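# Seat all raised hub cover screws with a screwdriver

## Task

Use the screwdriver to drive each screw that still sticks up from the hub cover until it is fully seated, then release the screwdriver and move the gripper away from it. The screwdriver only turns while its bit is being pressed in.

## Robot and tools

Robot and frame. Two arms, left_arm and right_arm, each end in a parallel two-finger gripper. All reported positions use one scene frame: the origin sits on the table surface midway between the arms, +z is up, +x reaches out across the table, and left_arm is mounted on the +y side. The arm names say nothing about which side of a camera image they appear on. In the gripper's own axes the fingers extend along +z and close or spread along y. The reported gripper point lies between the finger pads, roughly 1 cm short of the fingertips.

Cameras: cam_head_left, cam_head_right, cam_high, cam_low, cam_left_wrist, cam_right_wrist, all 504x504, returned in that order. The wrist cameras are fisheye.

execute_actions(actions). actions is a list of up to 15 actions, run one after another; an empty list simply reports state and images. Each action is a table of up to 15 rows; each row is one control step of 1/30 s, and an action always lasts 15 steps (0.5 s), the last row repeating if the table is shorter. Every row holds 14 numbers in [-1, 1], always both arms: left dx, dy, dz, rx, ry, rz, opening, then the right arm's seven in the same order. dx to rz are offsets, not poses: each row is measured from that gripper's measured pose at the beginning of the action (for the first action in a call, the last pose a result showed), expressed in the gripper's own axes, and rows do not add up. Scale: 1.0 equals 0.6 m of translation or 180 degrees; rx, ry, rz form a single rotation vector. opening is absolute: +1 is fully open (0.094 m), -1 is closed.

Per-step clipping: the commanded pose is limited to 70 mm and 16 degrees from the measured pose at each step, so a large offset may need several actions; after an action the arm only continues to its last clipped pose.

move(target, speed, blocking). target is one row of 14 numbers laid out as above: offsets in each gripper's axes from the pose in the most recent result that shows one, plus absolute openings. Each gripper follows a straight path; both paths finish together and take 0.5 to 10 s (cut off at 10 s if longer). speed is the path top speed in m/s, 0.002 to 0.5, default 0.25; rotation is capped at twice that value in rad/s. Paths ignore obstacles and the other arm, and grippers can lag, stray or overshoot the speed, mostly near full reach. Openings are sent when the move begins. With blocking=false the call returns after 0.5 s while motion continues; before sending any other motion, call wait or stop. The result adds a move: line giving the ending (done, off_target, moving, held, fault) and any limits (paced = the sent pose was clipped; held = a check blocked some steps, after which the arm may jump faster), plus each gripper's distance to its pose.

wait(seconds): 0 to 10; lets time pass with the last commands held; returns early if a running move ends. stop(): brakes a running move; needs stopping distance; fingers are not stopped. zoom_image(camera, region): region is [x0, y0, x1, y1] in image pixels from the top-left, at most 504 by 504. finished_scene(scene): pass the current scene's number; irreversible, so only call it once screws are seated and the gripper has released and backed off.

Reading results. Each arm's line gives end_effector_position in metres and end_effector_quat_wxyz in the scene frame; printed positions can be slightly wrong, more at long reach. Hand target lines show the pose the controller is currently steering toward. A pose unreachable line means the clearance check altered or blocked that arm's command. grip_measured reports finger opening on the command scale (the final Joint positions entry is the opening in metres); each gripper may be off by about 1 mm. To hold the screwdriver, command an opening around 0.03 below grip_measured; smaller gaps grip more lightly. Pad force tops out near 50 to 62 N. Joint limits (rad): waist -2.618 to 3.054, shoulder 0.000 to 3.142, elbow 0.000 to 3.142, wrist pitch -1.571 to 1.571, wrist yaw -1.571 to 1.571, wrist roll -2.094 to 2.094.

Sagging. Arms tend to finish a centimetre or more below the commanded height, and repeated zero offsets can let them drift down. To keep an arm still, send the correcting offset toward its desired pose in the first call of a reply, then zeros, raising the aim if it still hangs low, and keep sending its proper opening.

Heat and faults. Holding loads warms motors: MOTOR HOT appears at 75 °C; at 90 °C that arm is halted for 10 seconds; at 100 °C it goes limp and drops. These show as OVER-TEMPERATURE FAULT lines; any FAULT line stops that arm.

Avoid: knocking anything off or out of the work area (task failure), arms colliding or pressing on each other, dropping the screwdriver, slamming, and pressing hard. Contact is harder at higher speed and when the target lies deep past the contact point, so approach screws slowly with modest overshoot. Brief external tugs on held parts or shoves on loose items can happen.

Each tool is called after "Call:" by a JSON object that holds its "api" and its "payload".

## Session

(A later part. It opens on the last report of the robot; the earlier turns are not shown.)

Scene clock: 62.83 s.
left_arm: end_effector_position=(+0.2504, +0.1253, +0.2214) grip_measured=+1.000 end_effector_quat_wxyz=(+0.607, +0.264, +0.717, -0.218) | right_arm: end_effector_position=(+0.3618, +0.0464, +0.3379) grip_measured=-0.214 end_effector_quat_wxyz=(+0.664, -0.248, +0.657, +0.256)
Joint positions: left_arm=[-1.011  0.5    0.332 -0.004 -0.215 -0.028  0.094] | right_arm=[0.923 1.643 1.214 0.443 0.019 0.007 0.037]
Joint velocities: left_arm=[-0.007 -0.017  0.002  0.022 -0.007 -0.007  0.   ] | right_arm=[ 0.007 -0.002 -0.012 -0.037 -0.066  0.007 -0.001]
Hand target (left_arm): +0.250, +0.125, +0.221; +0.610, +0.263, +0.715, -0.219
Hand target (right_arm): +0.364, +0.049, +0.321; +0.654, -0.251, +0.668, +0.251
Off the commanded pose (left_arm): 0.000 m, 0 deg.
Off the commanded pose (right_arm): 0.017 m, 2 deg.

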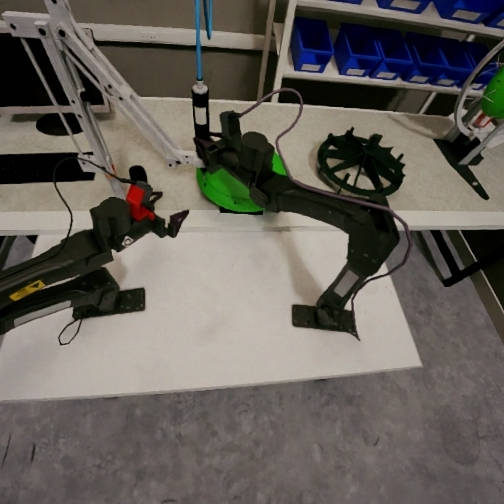

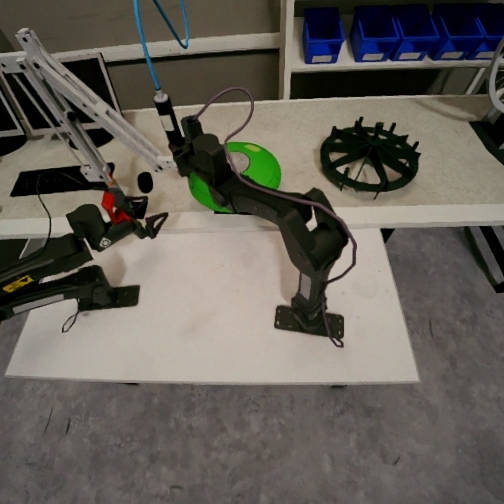

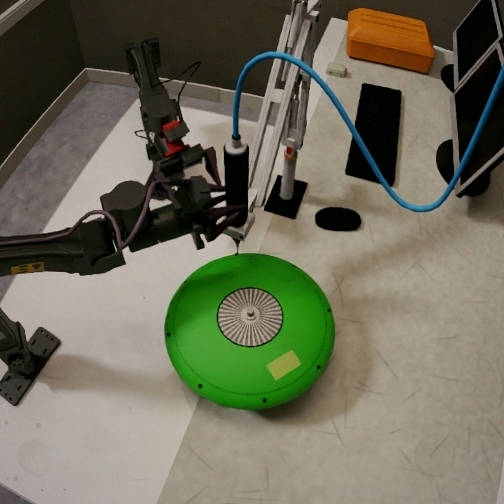

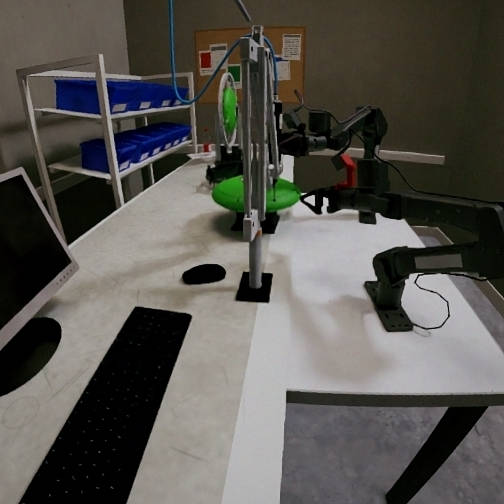

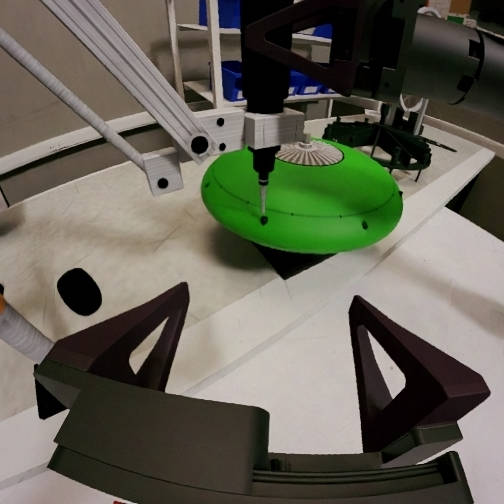

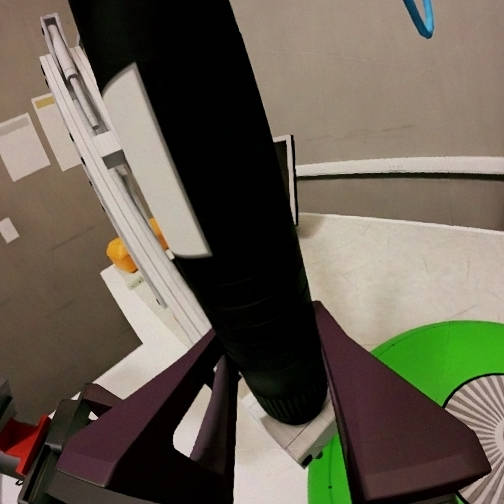

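Elbow-only descent will retract about the right amount.

Call:
{"api": "execute_actions", "payload": {"actions": [[[0,0,0,0,-0.002,0,1,0.03,0,0,0,0.01,0,-0.26],[0,0,0,0,-0.002,0,1,0.034,0,0,0,0.01,0,-0.26],[0,0,0,0,-0.002,0,1,0.038,0,-0.001,0,0.011,0,-0.26],[0,0,0,0,-0.002,0,1,0.043,0,-0.002,0,0.012,0,-0.26]]]}}

Call:
{"api": "zoom_image", "payload": {"camera": "cam_left_wrist", "region": [240,185,290,235]}}

Call:
{"api": "zoom_image", "payload": {"camera": "cam_high", "region": [222,235,252,265]}}

Scene clock: 68.00 s.
left_arm: end_effector_position=(+0.2504, +0.1253, +0.2214) grip_measured=+1.000 end_effector_quat_wxyz=(+0.607, +0.264, +0.717, -0.218) | right_arm: end_effector_position=(+0.3607, +0.0451, +0.3300) grip_measured=-0.214 end_effector_quat_wxyz=(+0.665, -0.248, +0.657, +0.256)
Joint positions: left_arm=[-1.011  0.5    0.332 -0.004 -0.215 -0.028  0.094] | right_arm=[0.923 1.643 1.181 0.476 0.02  0.007 0.037]
Joint velocities: left_arm=[-0.012 -0.002 -0.012 -0.022 -0.007  0.037  0.   ] | right_arm=[-0.032  0.002  0.002 -0.007 -0.007 -0.066  0.001]
Hand target (left_arm): +0.250, +0.125, +0.221; +0.610, +0.263, +0.715, -0.219
Hand target (right_arm): +0.361, +0.046, +0.312; +0.652, -0.253, +0.669, +0.251
Off the commanded pose (left_arm): 0.000 m, 0 deg.
Off the commanded pose (right_arm): 0.018 m, 2 deg.

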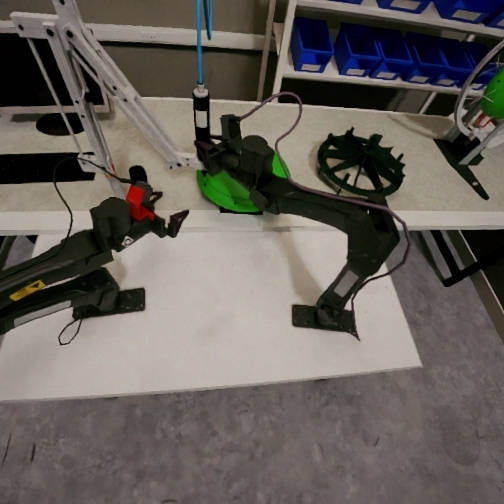

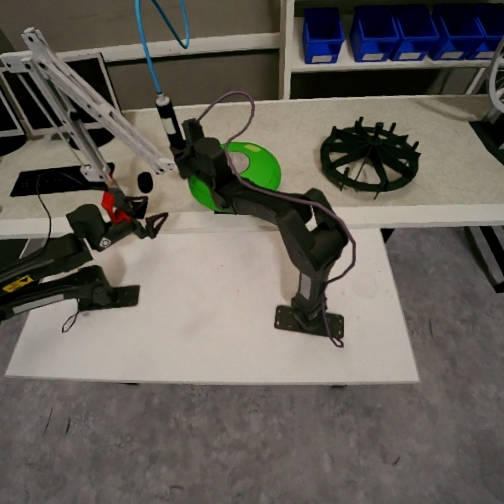

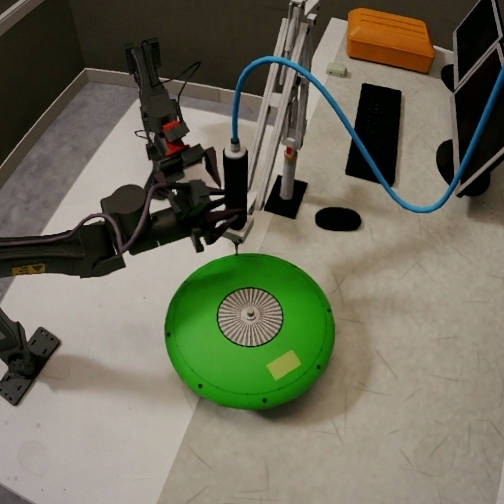

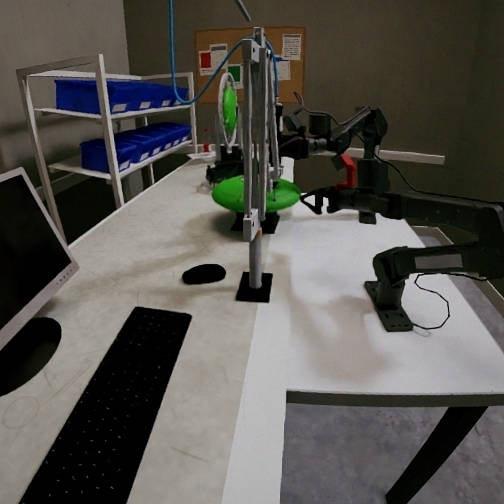

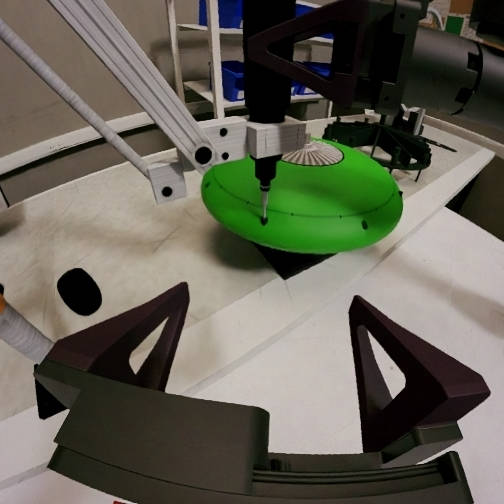

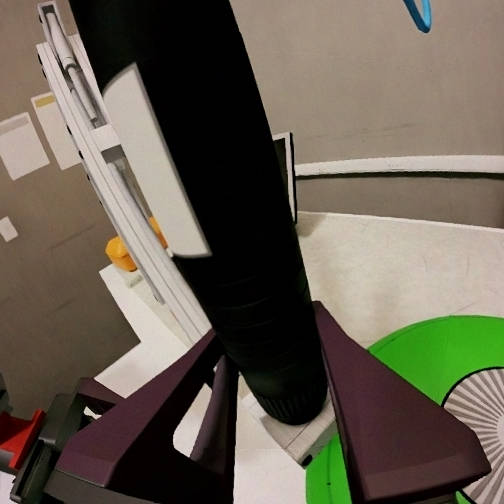

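Region (240, 185, 290, 235) of cam_left_wrist's 504x504 image, scaled by 10.080, with more detail than that image has.

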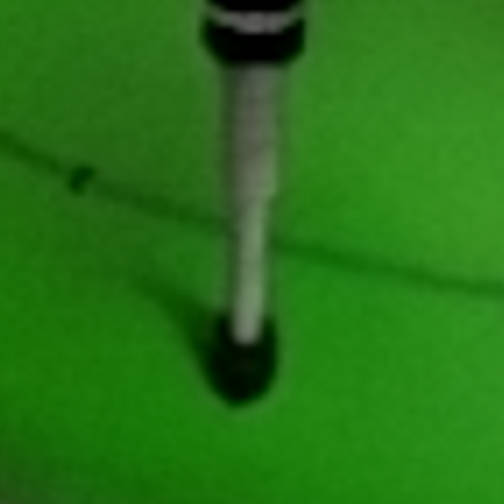

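Region (222, 235, 252, 265) of cam_high's 504x504 image, scaled by 16.800, with more detail than that image has.

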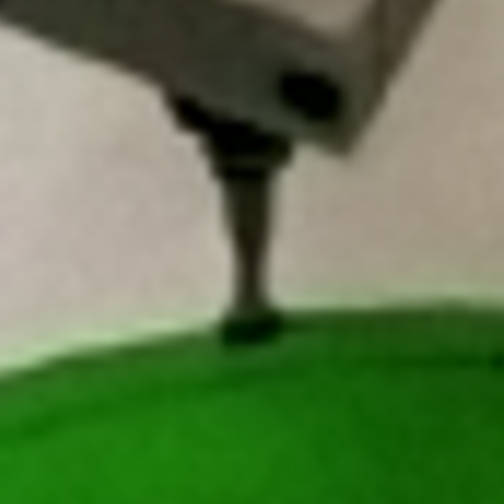

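Centred. Press.

Call:
{"api": "execute_actions", "payload": {"actions": [[[0,0,0,0,-0.002,0,1,0.05,0,0.003,0,0.022,0,-0.26],[0,0,0,0,-0.002,0,1,0.06,0,0.004,0,0.027,0,-0.26],[0,0,0,0,-0.002,0,1,0.07,0,0.006,0,0.032,0,-0.26]],[[0,0,0,0,-0.002,0,1,0.09,0,0.008,0,0.038,0,-0.26]],[[0,0,0,0,-0.002,0,1,0.095,0,0.01,0,0.04,0,-0.26]]]}}

Call:
{"api": "zoom_image", "payload": {"camera": "cam_left_wrist", "region": [240,185,290,235]}}

Scene clock: 73.10 s.
left_arm: end_effector_position=(+0.2504, +0.1253, +0.2214) grip_measured=+1.000 end_effector_quat_wxyz=(+0.607, +0.264, +0.717, -0.218) | right_arm: end_effector_position=(+0.3607, +0.0451, +0.3240) grip_measured=-0.214 end_effector_quat_wxyz=(+0.670, -0.245, +0.651, +0.258)
Joint positions: left_arm=[-1.011  0.5    0.332 -0.004 -0.215 -0.028  0.094] | right_arm=[0.923 1.653 1.15  0.533 0.021 0.006 0.037]
Joint velocities: left_arm=[-0.012  0.022 -0.002  0.051 -0.066  0.066  0.   ] | right_arm=[ 0.007  0.002  0.007 -0.081 -0.022 -0.037 -0.001]
Hand target (left_arm): +0.250, +0.125, +0.221; +0.610, +0.263, +0.715, -0.219
Hand target (right_arm): +0.363, +0.048, +0.270; +0.625, -0.263, +0.695, +0.240
Off the commanded pose (left_arm): 0.000 m, 0 deg.
Off the commanded pose (right_arm): 0.055 m, 8 deg.

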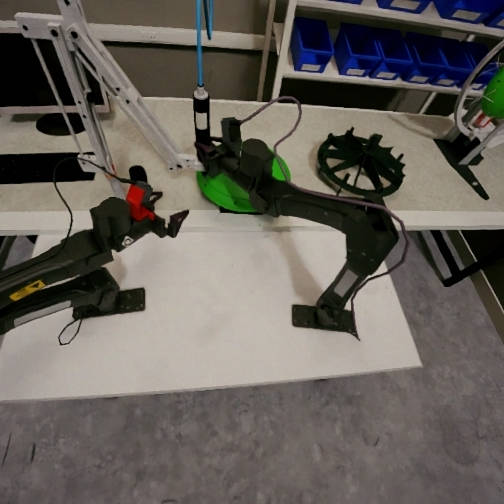

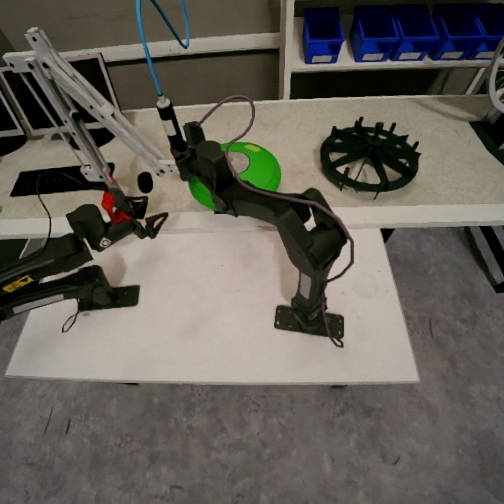

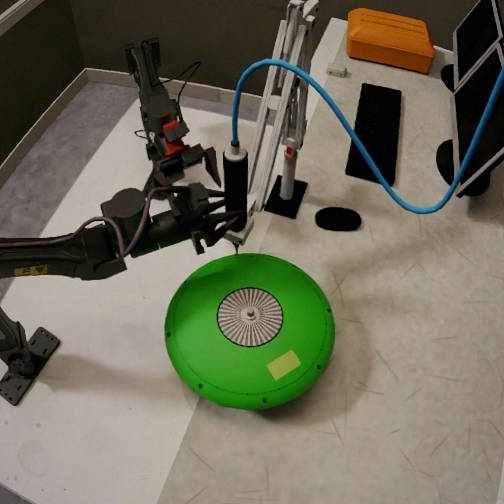

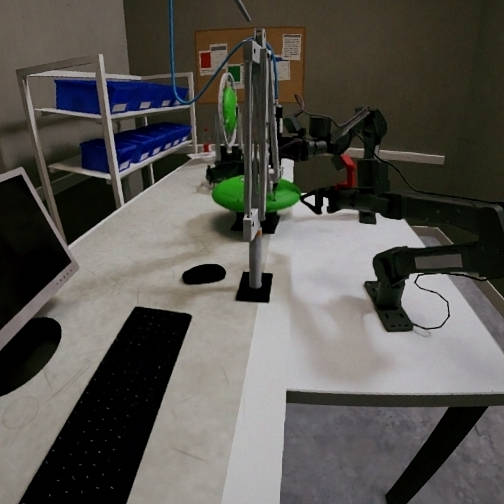

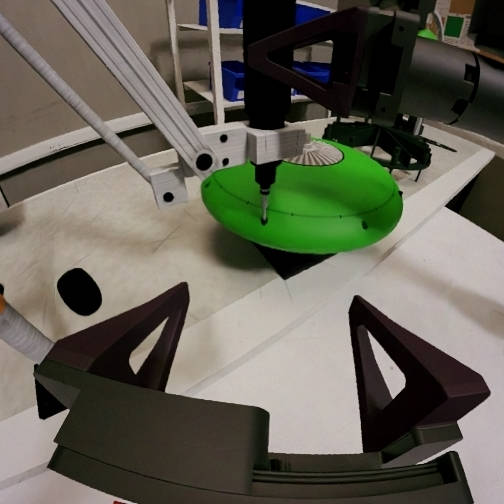

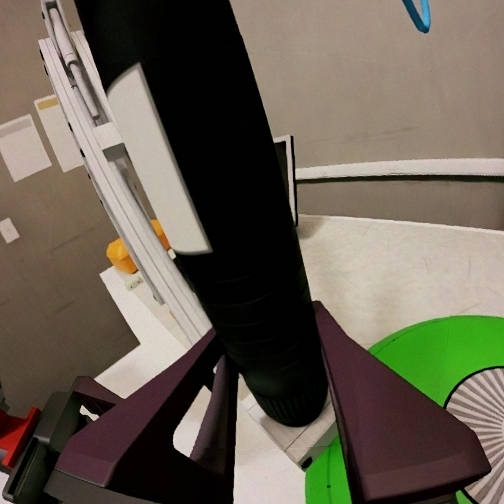

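Region (240, 185, 290, 235) of cam_left_wrist's 504x504 image, scaled by 10.080, with more detail than that image has.

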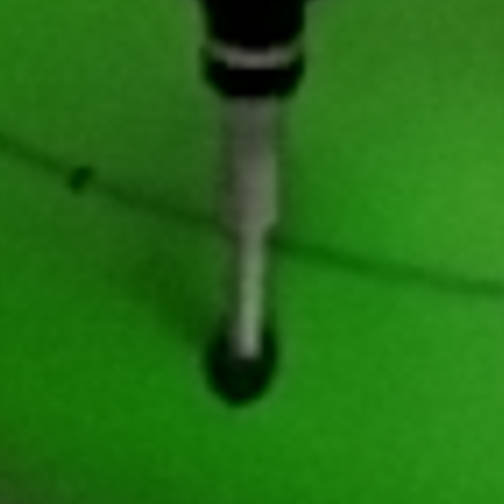

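Call:
{"api": "execute_actions", "payload": {"actions": [[[0,0,0,0,-0.002,0,1,0.11,0,0.012,0,0.05,0,-0.26]],[[0,0,0,0,-0.002,0,1,0.11,0,0.012,0,0.05,0,-0.26]],[[0,0,0,0,-0.002,0,1,0.11,0,0.012,0,0.05,0,-0.26]]]}}

Call:
{"api": "execute_actions", "payload": {"actions": [[[0,0,0,0,-0.002,0,1,0.11,0,0.012,0,0.05,0,-0.26]]]}}

Call:
{"api": "zoom_image", "payload": {"camera": "cam_left_wrist", "region": [240,185,290,235]}}

Scene clock: 78.53 s.
left_arm: end_effector_position=(+0.2504, +0.1253, +0.2214) grip_measured=+1.000 end_effector_quat_wxyz=(+0.607, +0.264, +0.717, -0.218) | right_arm: end_effector_position=(+0.3610, +0.0453, +0.3170) grip_measured=-0.214 end_effector_quat_wxyz=(+0.670, -0.245, +0.651, +0.258)
Joint positions: left_arm=[-1.011  0.5    0.332 -0.004 -0.215 -0.028  0.094] | right_arm=[0.923 1.662 1.13  0.563 0.021 0.006 0.037]
Joint velocities: left_arm=[-0.007 -0.012 -0.017 -0.007  0.007 -0.022  0.   ] | right_arm=[-0.007 -0.012 -0.002 -0.051  0.022  0.095 -0.001]
Hand target (left_arm): +0.250, +0.125, +0.221; +0.610, +0.263, +0.715, -0.219
Hand target (right_arm): +0.364, +0.049, +0.254; +0.617, -0.265, +0.702, +0.238
Off the commanded pose (left_arm): 0.000 m, 0 deg.
Off the commanded pose (right_arm): 0.065 m, 9 deg.

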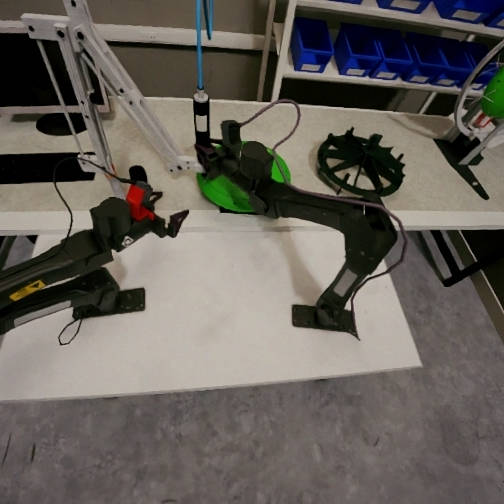

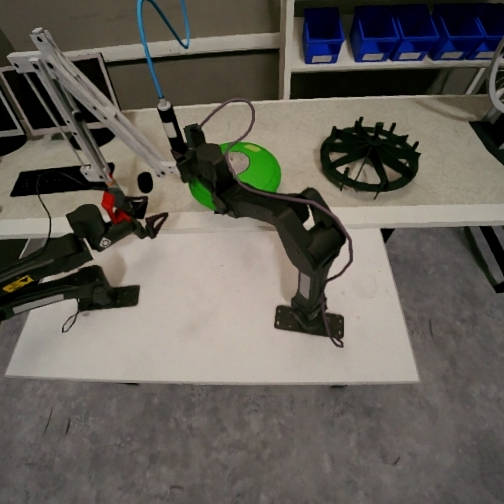

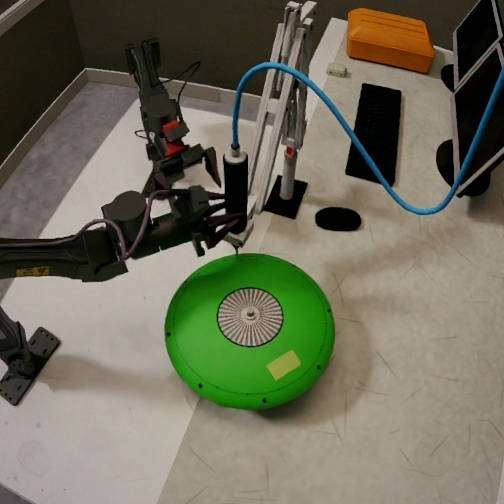

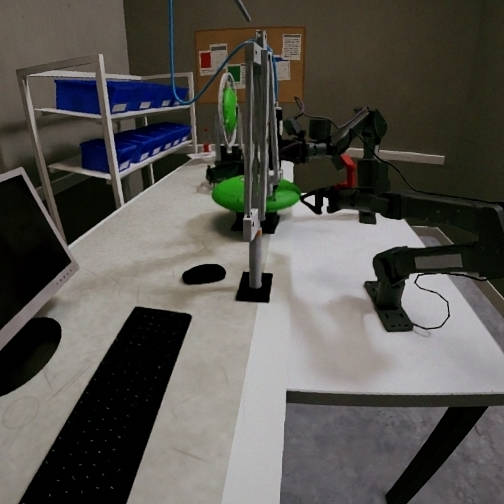

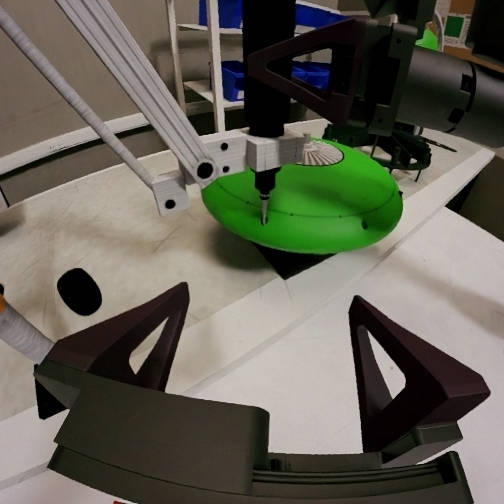

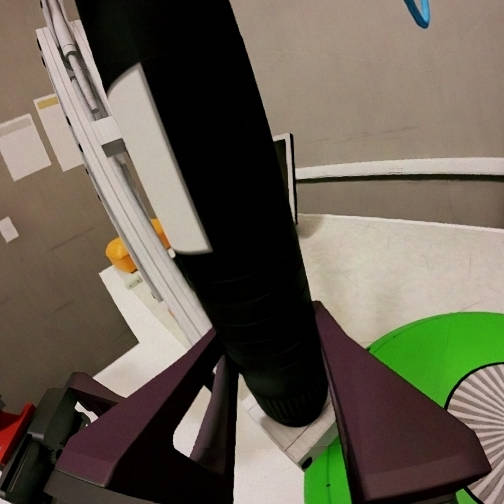

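Scene clock: 79.03 s.
left_arm: end_effector_position=(+0.2504, +0.1253, +0.2214) grip_measured=+1.000 end_effector_quat_wxyz=(+0.607, +0.264, +0.717, -0.218) | right_arm: end_effector_position=(+0.3610, +0.0453, +0.3172) grip_measured=-0.214 end_effector_quat_wxyz=(+0.671, -0.245, +0.651, +0.258)
Joint positions: left_arm=[-1.011  0.5    0.332 -0.004 -0.215 -0.028  0.094] | right_arm=[0.923 1.662 1.13  0.564 0.021 0.006 0.037]
Joint velocities: left_arm=[ 0.012  0.007  0.002 -0.051 -0.022  0.007  0.   ] | right_arm=[ 0.012 -0.012  0.007 -0.051  0.081 -0.051 -0.   ]
Hand target (left_arm): +0.250, +0.125, +0.221; +0.610, +0.263, +0.715, -0.219
Hand target (right_arm): +0.364, +0.049, +0.253; +0.617, -0.265, +0.701, +0.238
Off the commanded pose (left_arm): 0.000 m, 0 deg.
Off the commanded pose (right_arm): 0.067 m, 9 deg.

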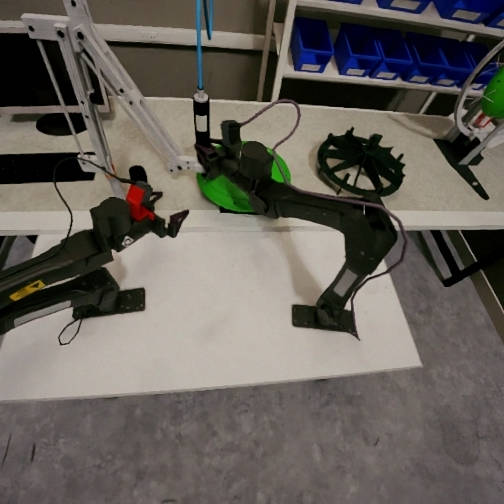

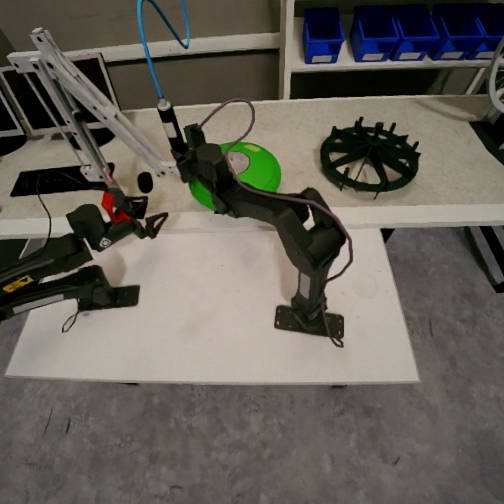

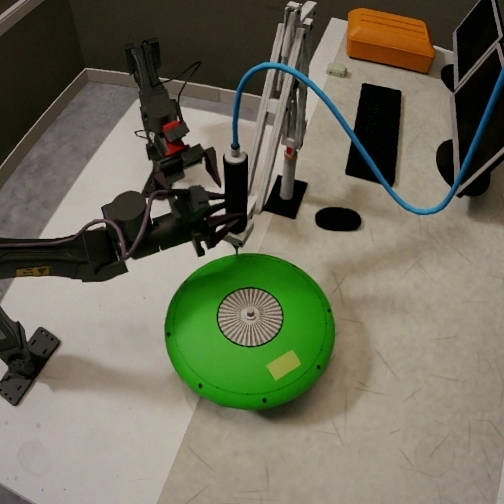

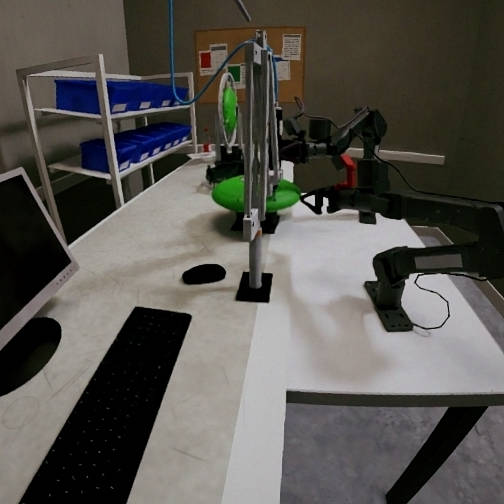

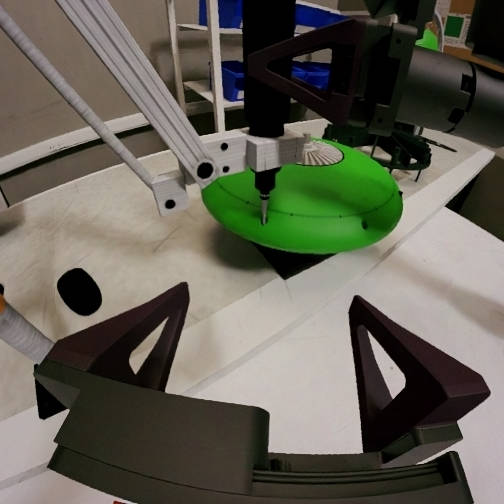

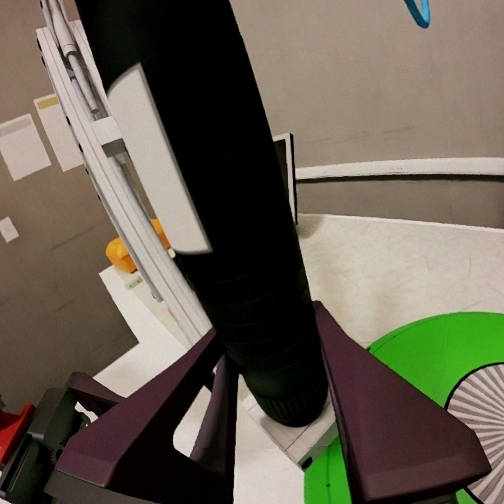

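Region (240, 185, 290, 235) of cam_left_wrist's 504x504 image, scaled by 10.080, with more detail than that image has.

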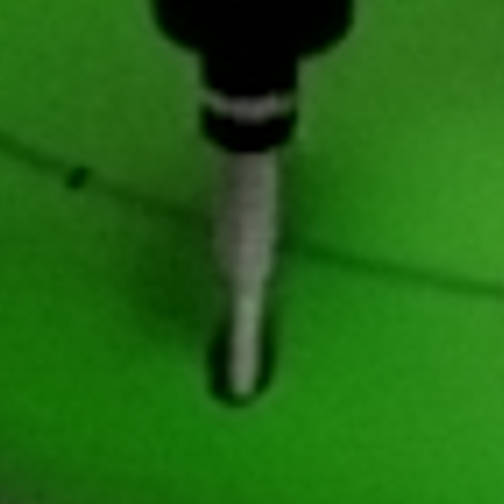

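Call:
{"api": "move", "payload": {"target": [0,0,0,0,-0.002,0,1,-0.12,0,0.003,0,0.003,0,-0.26], "speed": 0.1}}

Call:
{"api": "move", "payload": {"target": [-0.025,-0.319,0.141,0,-0.004,0,1,-0.01,-0.188,-0.3,0.033,0,0,-0.26], "speed": 0.17}}

Scene clock: 84.53 s.
left_arm: end_effector_position=(+0.2504, +0.1253, +0.2214) grip_measured=+1.000 end_effector_quat_wxyz=(+0.607, +0.264, +0.717, -0.218) | right_arm: end_effector_position=(+0.3643, +0.0505, +0.3676) grip_measured=-0.214 end_effector_quat_wxyz=(+0.656, -0.253, +0.663, +0.255)
Joint positions: left_arm=[-1.011  0.5    0.332 -0.004 -0.215 -0.028  0.094] | right_arm=[0.923 1.644 1.356 0.281 0.012 0.006 0.037]
Joint velocities: left_arm=[ 0.002 -0.022 -0.007  0.022 -0.022  0.022  0.   ] | right_arm=[-0.007  0.002 -0.002 -0.051 -0.037 -0.007 -0.   ]
Hand target (left_arm): +0.250, +0.125, +0.221; +0.610, +0.263, +0.715, -0.219
Hand target (right_arm): +0.362, +0.045, +0.389; +0.668, -0.246, +0.654, +0.257
Off the commanded pose (left_arm): 0.000 m, 0 deg.
Off the commanded pose (right_arm): 0.023 m, 2 deg.
move: off_target (right_arm)

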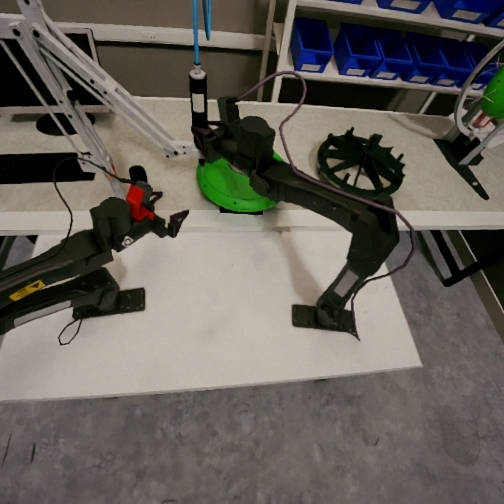

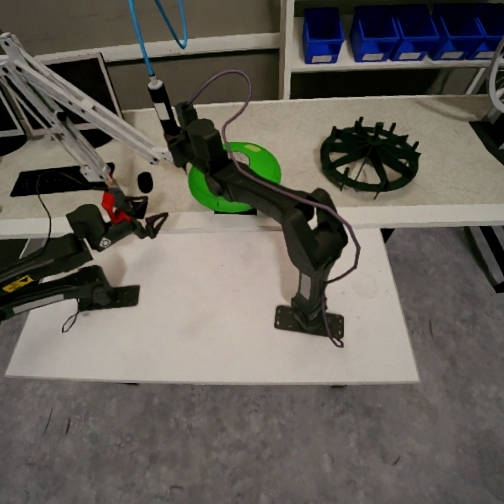

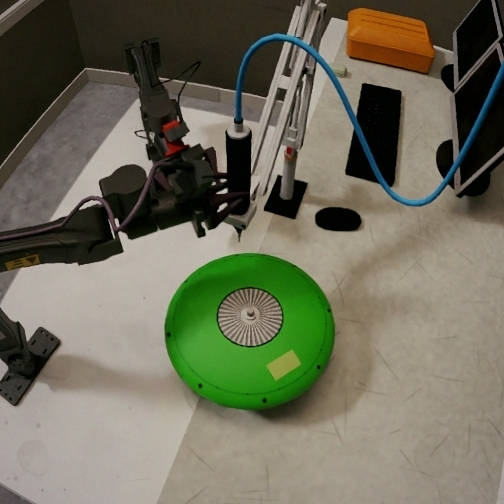

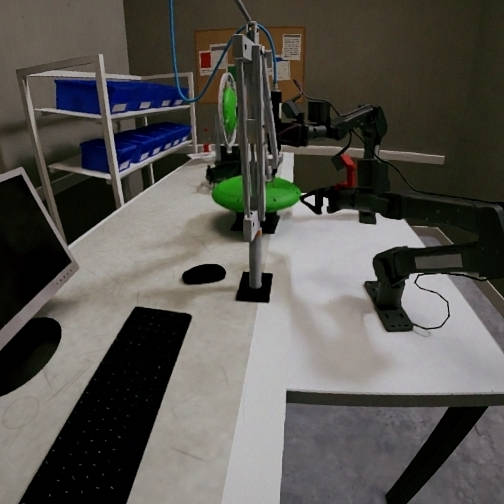

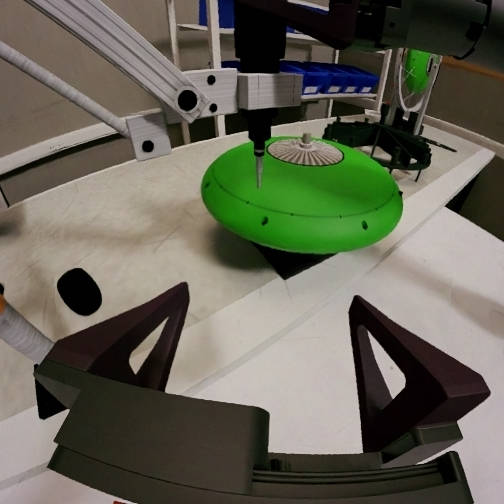

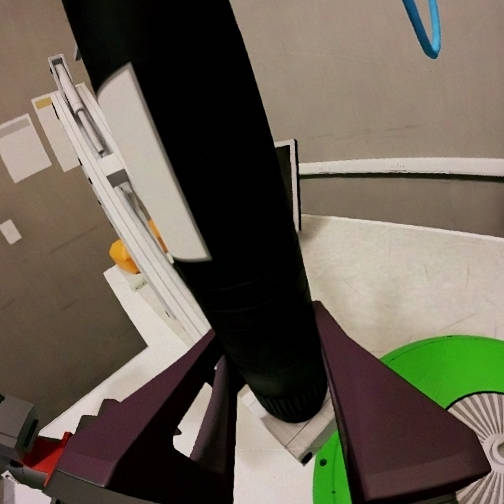

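Scene clock: 86.30 s.
left_arm: end_effector_position=(+0.1940, -0.0697, +0.2018) grip_measured=+1.000 end_effector_quat_wxyz=(+0.600, +0.281, +0.720, -0.207) | right_arm: end_effector_position=(+0.3104, -0.1485, +0.3798) grip_measured=-0.214 end_effector_quat_wxyz=(+0.672, -0.224, +0.669, +0.228)
Joint positions: left_arm=[-1.626  1.473  0.714  0.474 -0.805 -0.168  0.094] | right_arm=[ 0.458  1.051  0.932  0.124 -0.368  0.006  0.037]
Joint velocities: left_arm=[-0.017  0.017 -0.012 -0.007 -0.037  0.022  0.   ] | right_arm=[ 0.022  0.017 -0.017 -0.081 -0.007 -0.037 -0.   ]
Hand target (left_arm): +0.194, -0.075, +0.218; +0.608, +0.261, +0.716, -0.222
Hand target (right_arm): +0.308, -0.155, +0.374; +0.668, -0.219, +0.676, +0.221
Off the commanded pose (left_arm): 0.020 m, 3 deg.
Off the commanded pose (right_arm): 0.009 m, 1 deg.
move: off_target (left_arm)

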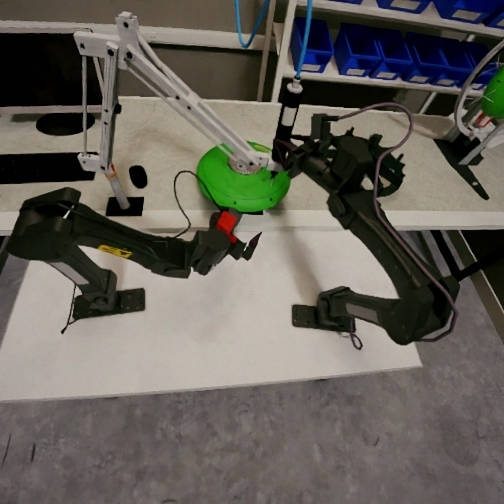

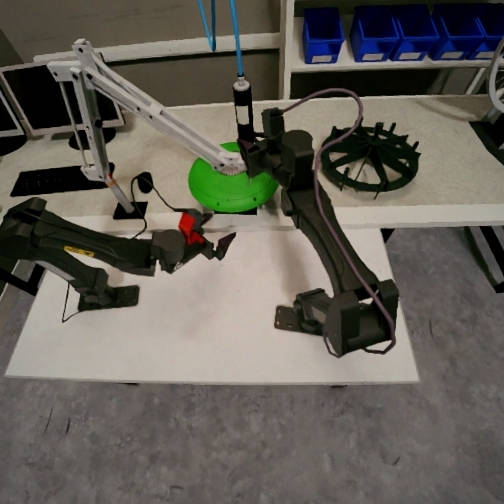

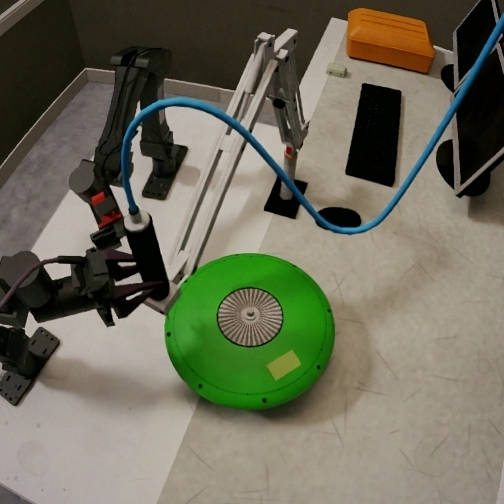

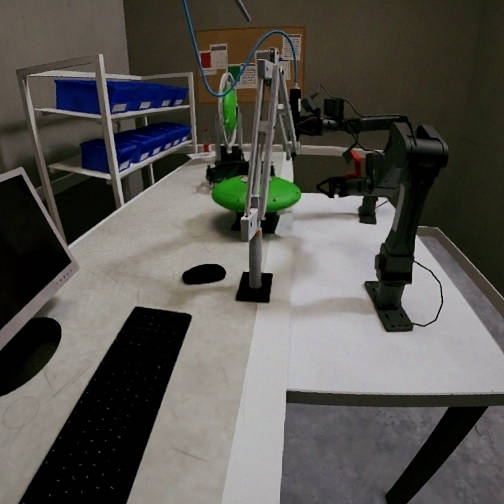

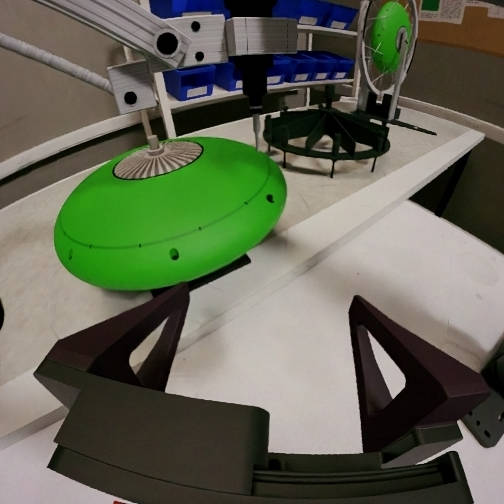

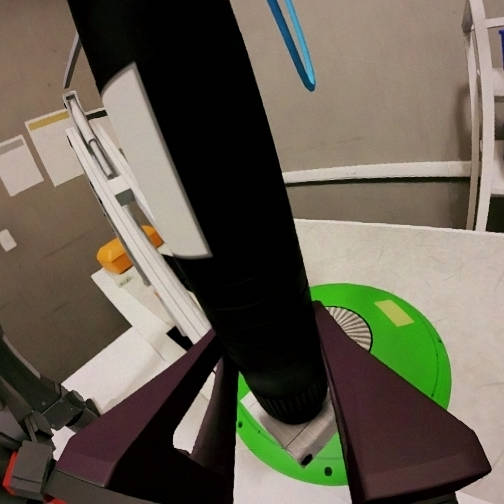

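Call:
{"api": "move", "payload": {"target": [-0.06,-0.02,0.03,0,-0.01,-0.02,1,0.08,-0.008,-0.025,0.004,0.004,0,-0.26], "speed": 0.07}}

Call:
{"api": "zoom_image", "payload": {"camera": "cam_left_wrist", "region": [225,170,305,250]}}

Call:
{"api": "zoom_image", "payload": {"camera": "cam_high", "region": [150,310,190,350]}}

Call:
{"api": "zoom_image", "payload": {"camera": "cam_head_left", "region": [255,170,295,210]}}

Scene clock: 94.07 s.
left_arm: end_effector_position=(+0.2005, -0.0911, +0.2239) grip_measured=+1.000 end_effector_quat_wxyz=(+0.604, +0.264, +0.718, -0.221) | right_arm: end_effector_position=(+0.3050, -0.1568, +0.3327) grip_measured=-0.214 end_effector_quat_wxyz=(+0.666, -0.224, +0.675, +0.224)
Joint positions: left_arm=[-1.609  1.523  0.829  0.445 -0.794 -0.177  0.094] | right_arm=[ 0.43   1.008  0.743  0.253 -0.389  0.     0.037]
Joint velocities: left_arm=[-0.022 -0.002  0.002 -0.022 -0.037 -0.051  0.   ] | right_arm=[-0.007  0.002  0.007 -0.037 -0.051  0.037 -0.001]
Hand target (left_arm): +0.204, -0.096, +0.233; +0.605, +0.255, +0.719, -0.230
Hand target (right_arm): +0.301, -0.161, +0.332; +0.669, -0.221, +0.674, +0.222
Off the commanded pose (left_arm): 0.011 m, 1 deg.
Off the commanded pose (right_arm): 0.006 m, 0 deg.
move: off_target (left_arm)

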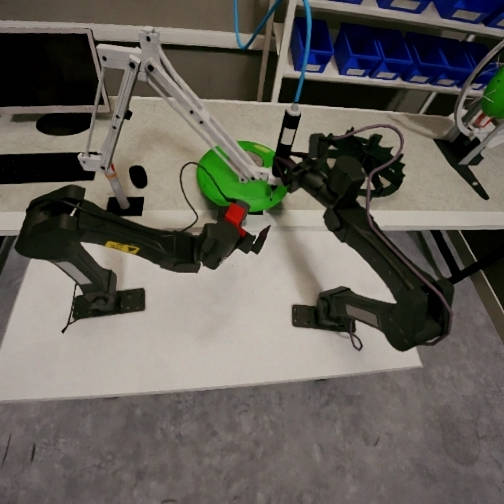

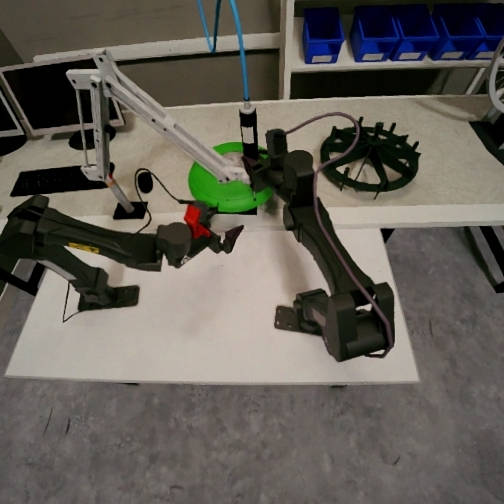

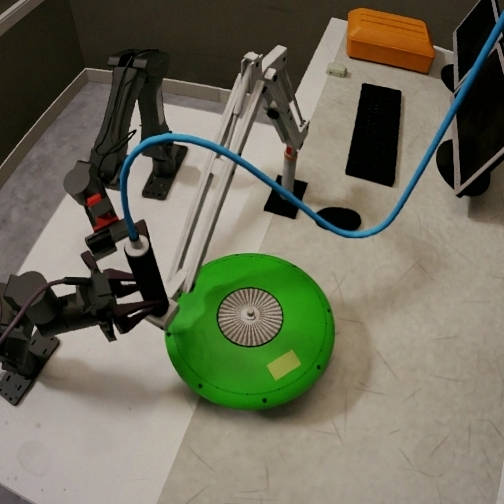

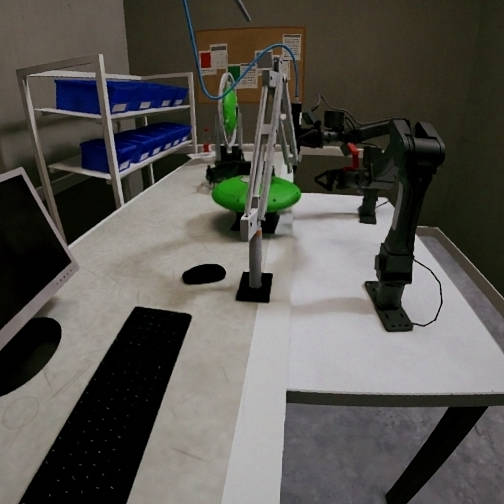

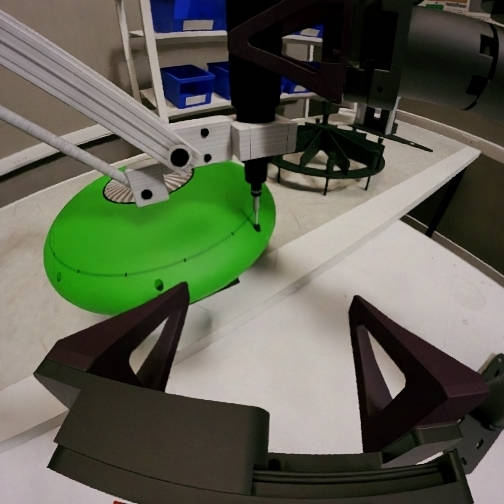

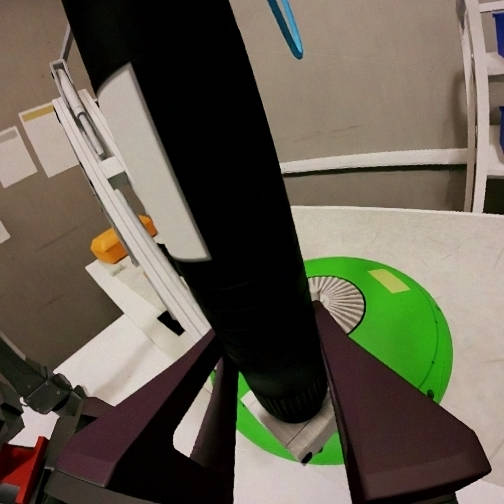

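Region (225, 170, 305, 250) of cam_left_wrist's 504x504 image, scaled by 6.300, with more detail than that image has.

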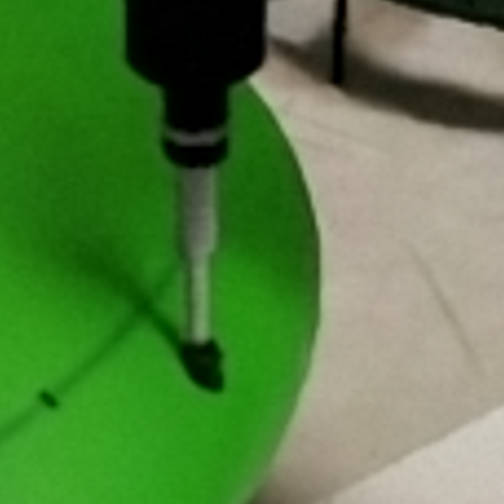

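Region (150, 310, 190, 350) of cam_high's 504x504 image, scaled by 12.600, with more detail than that image has.

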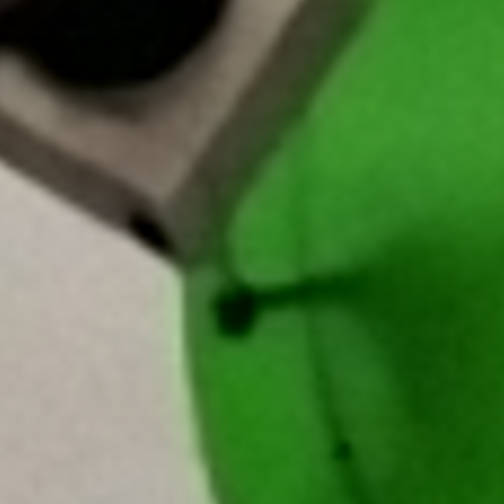

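Region (255, 170, 295, 210) of cam_head_left's 504x504 image, scaled by 12.600, with more detail than that image has.

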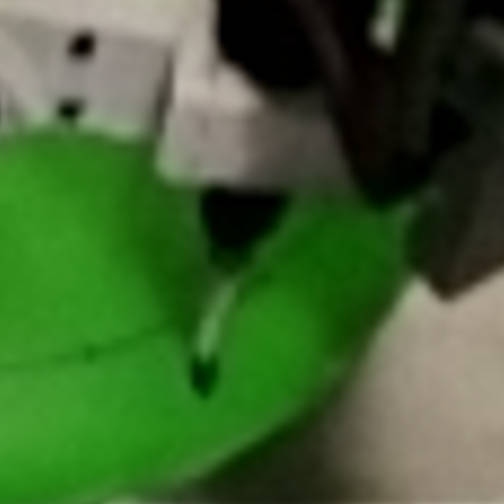

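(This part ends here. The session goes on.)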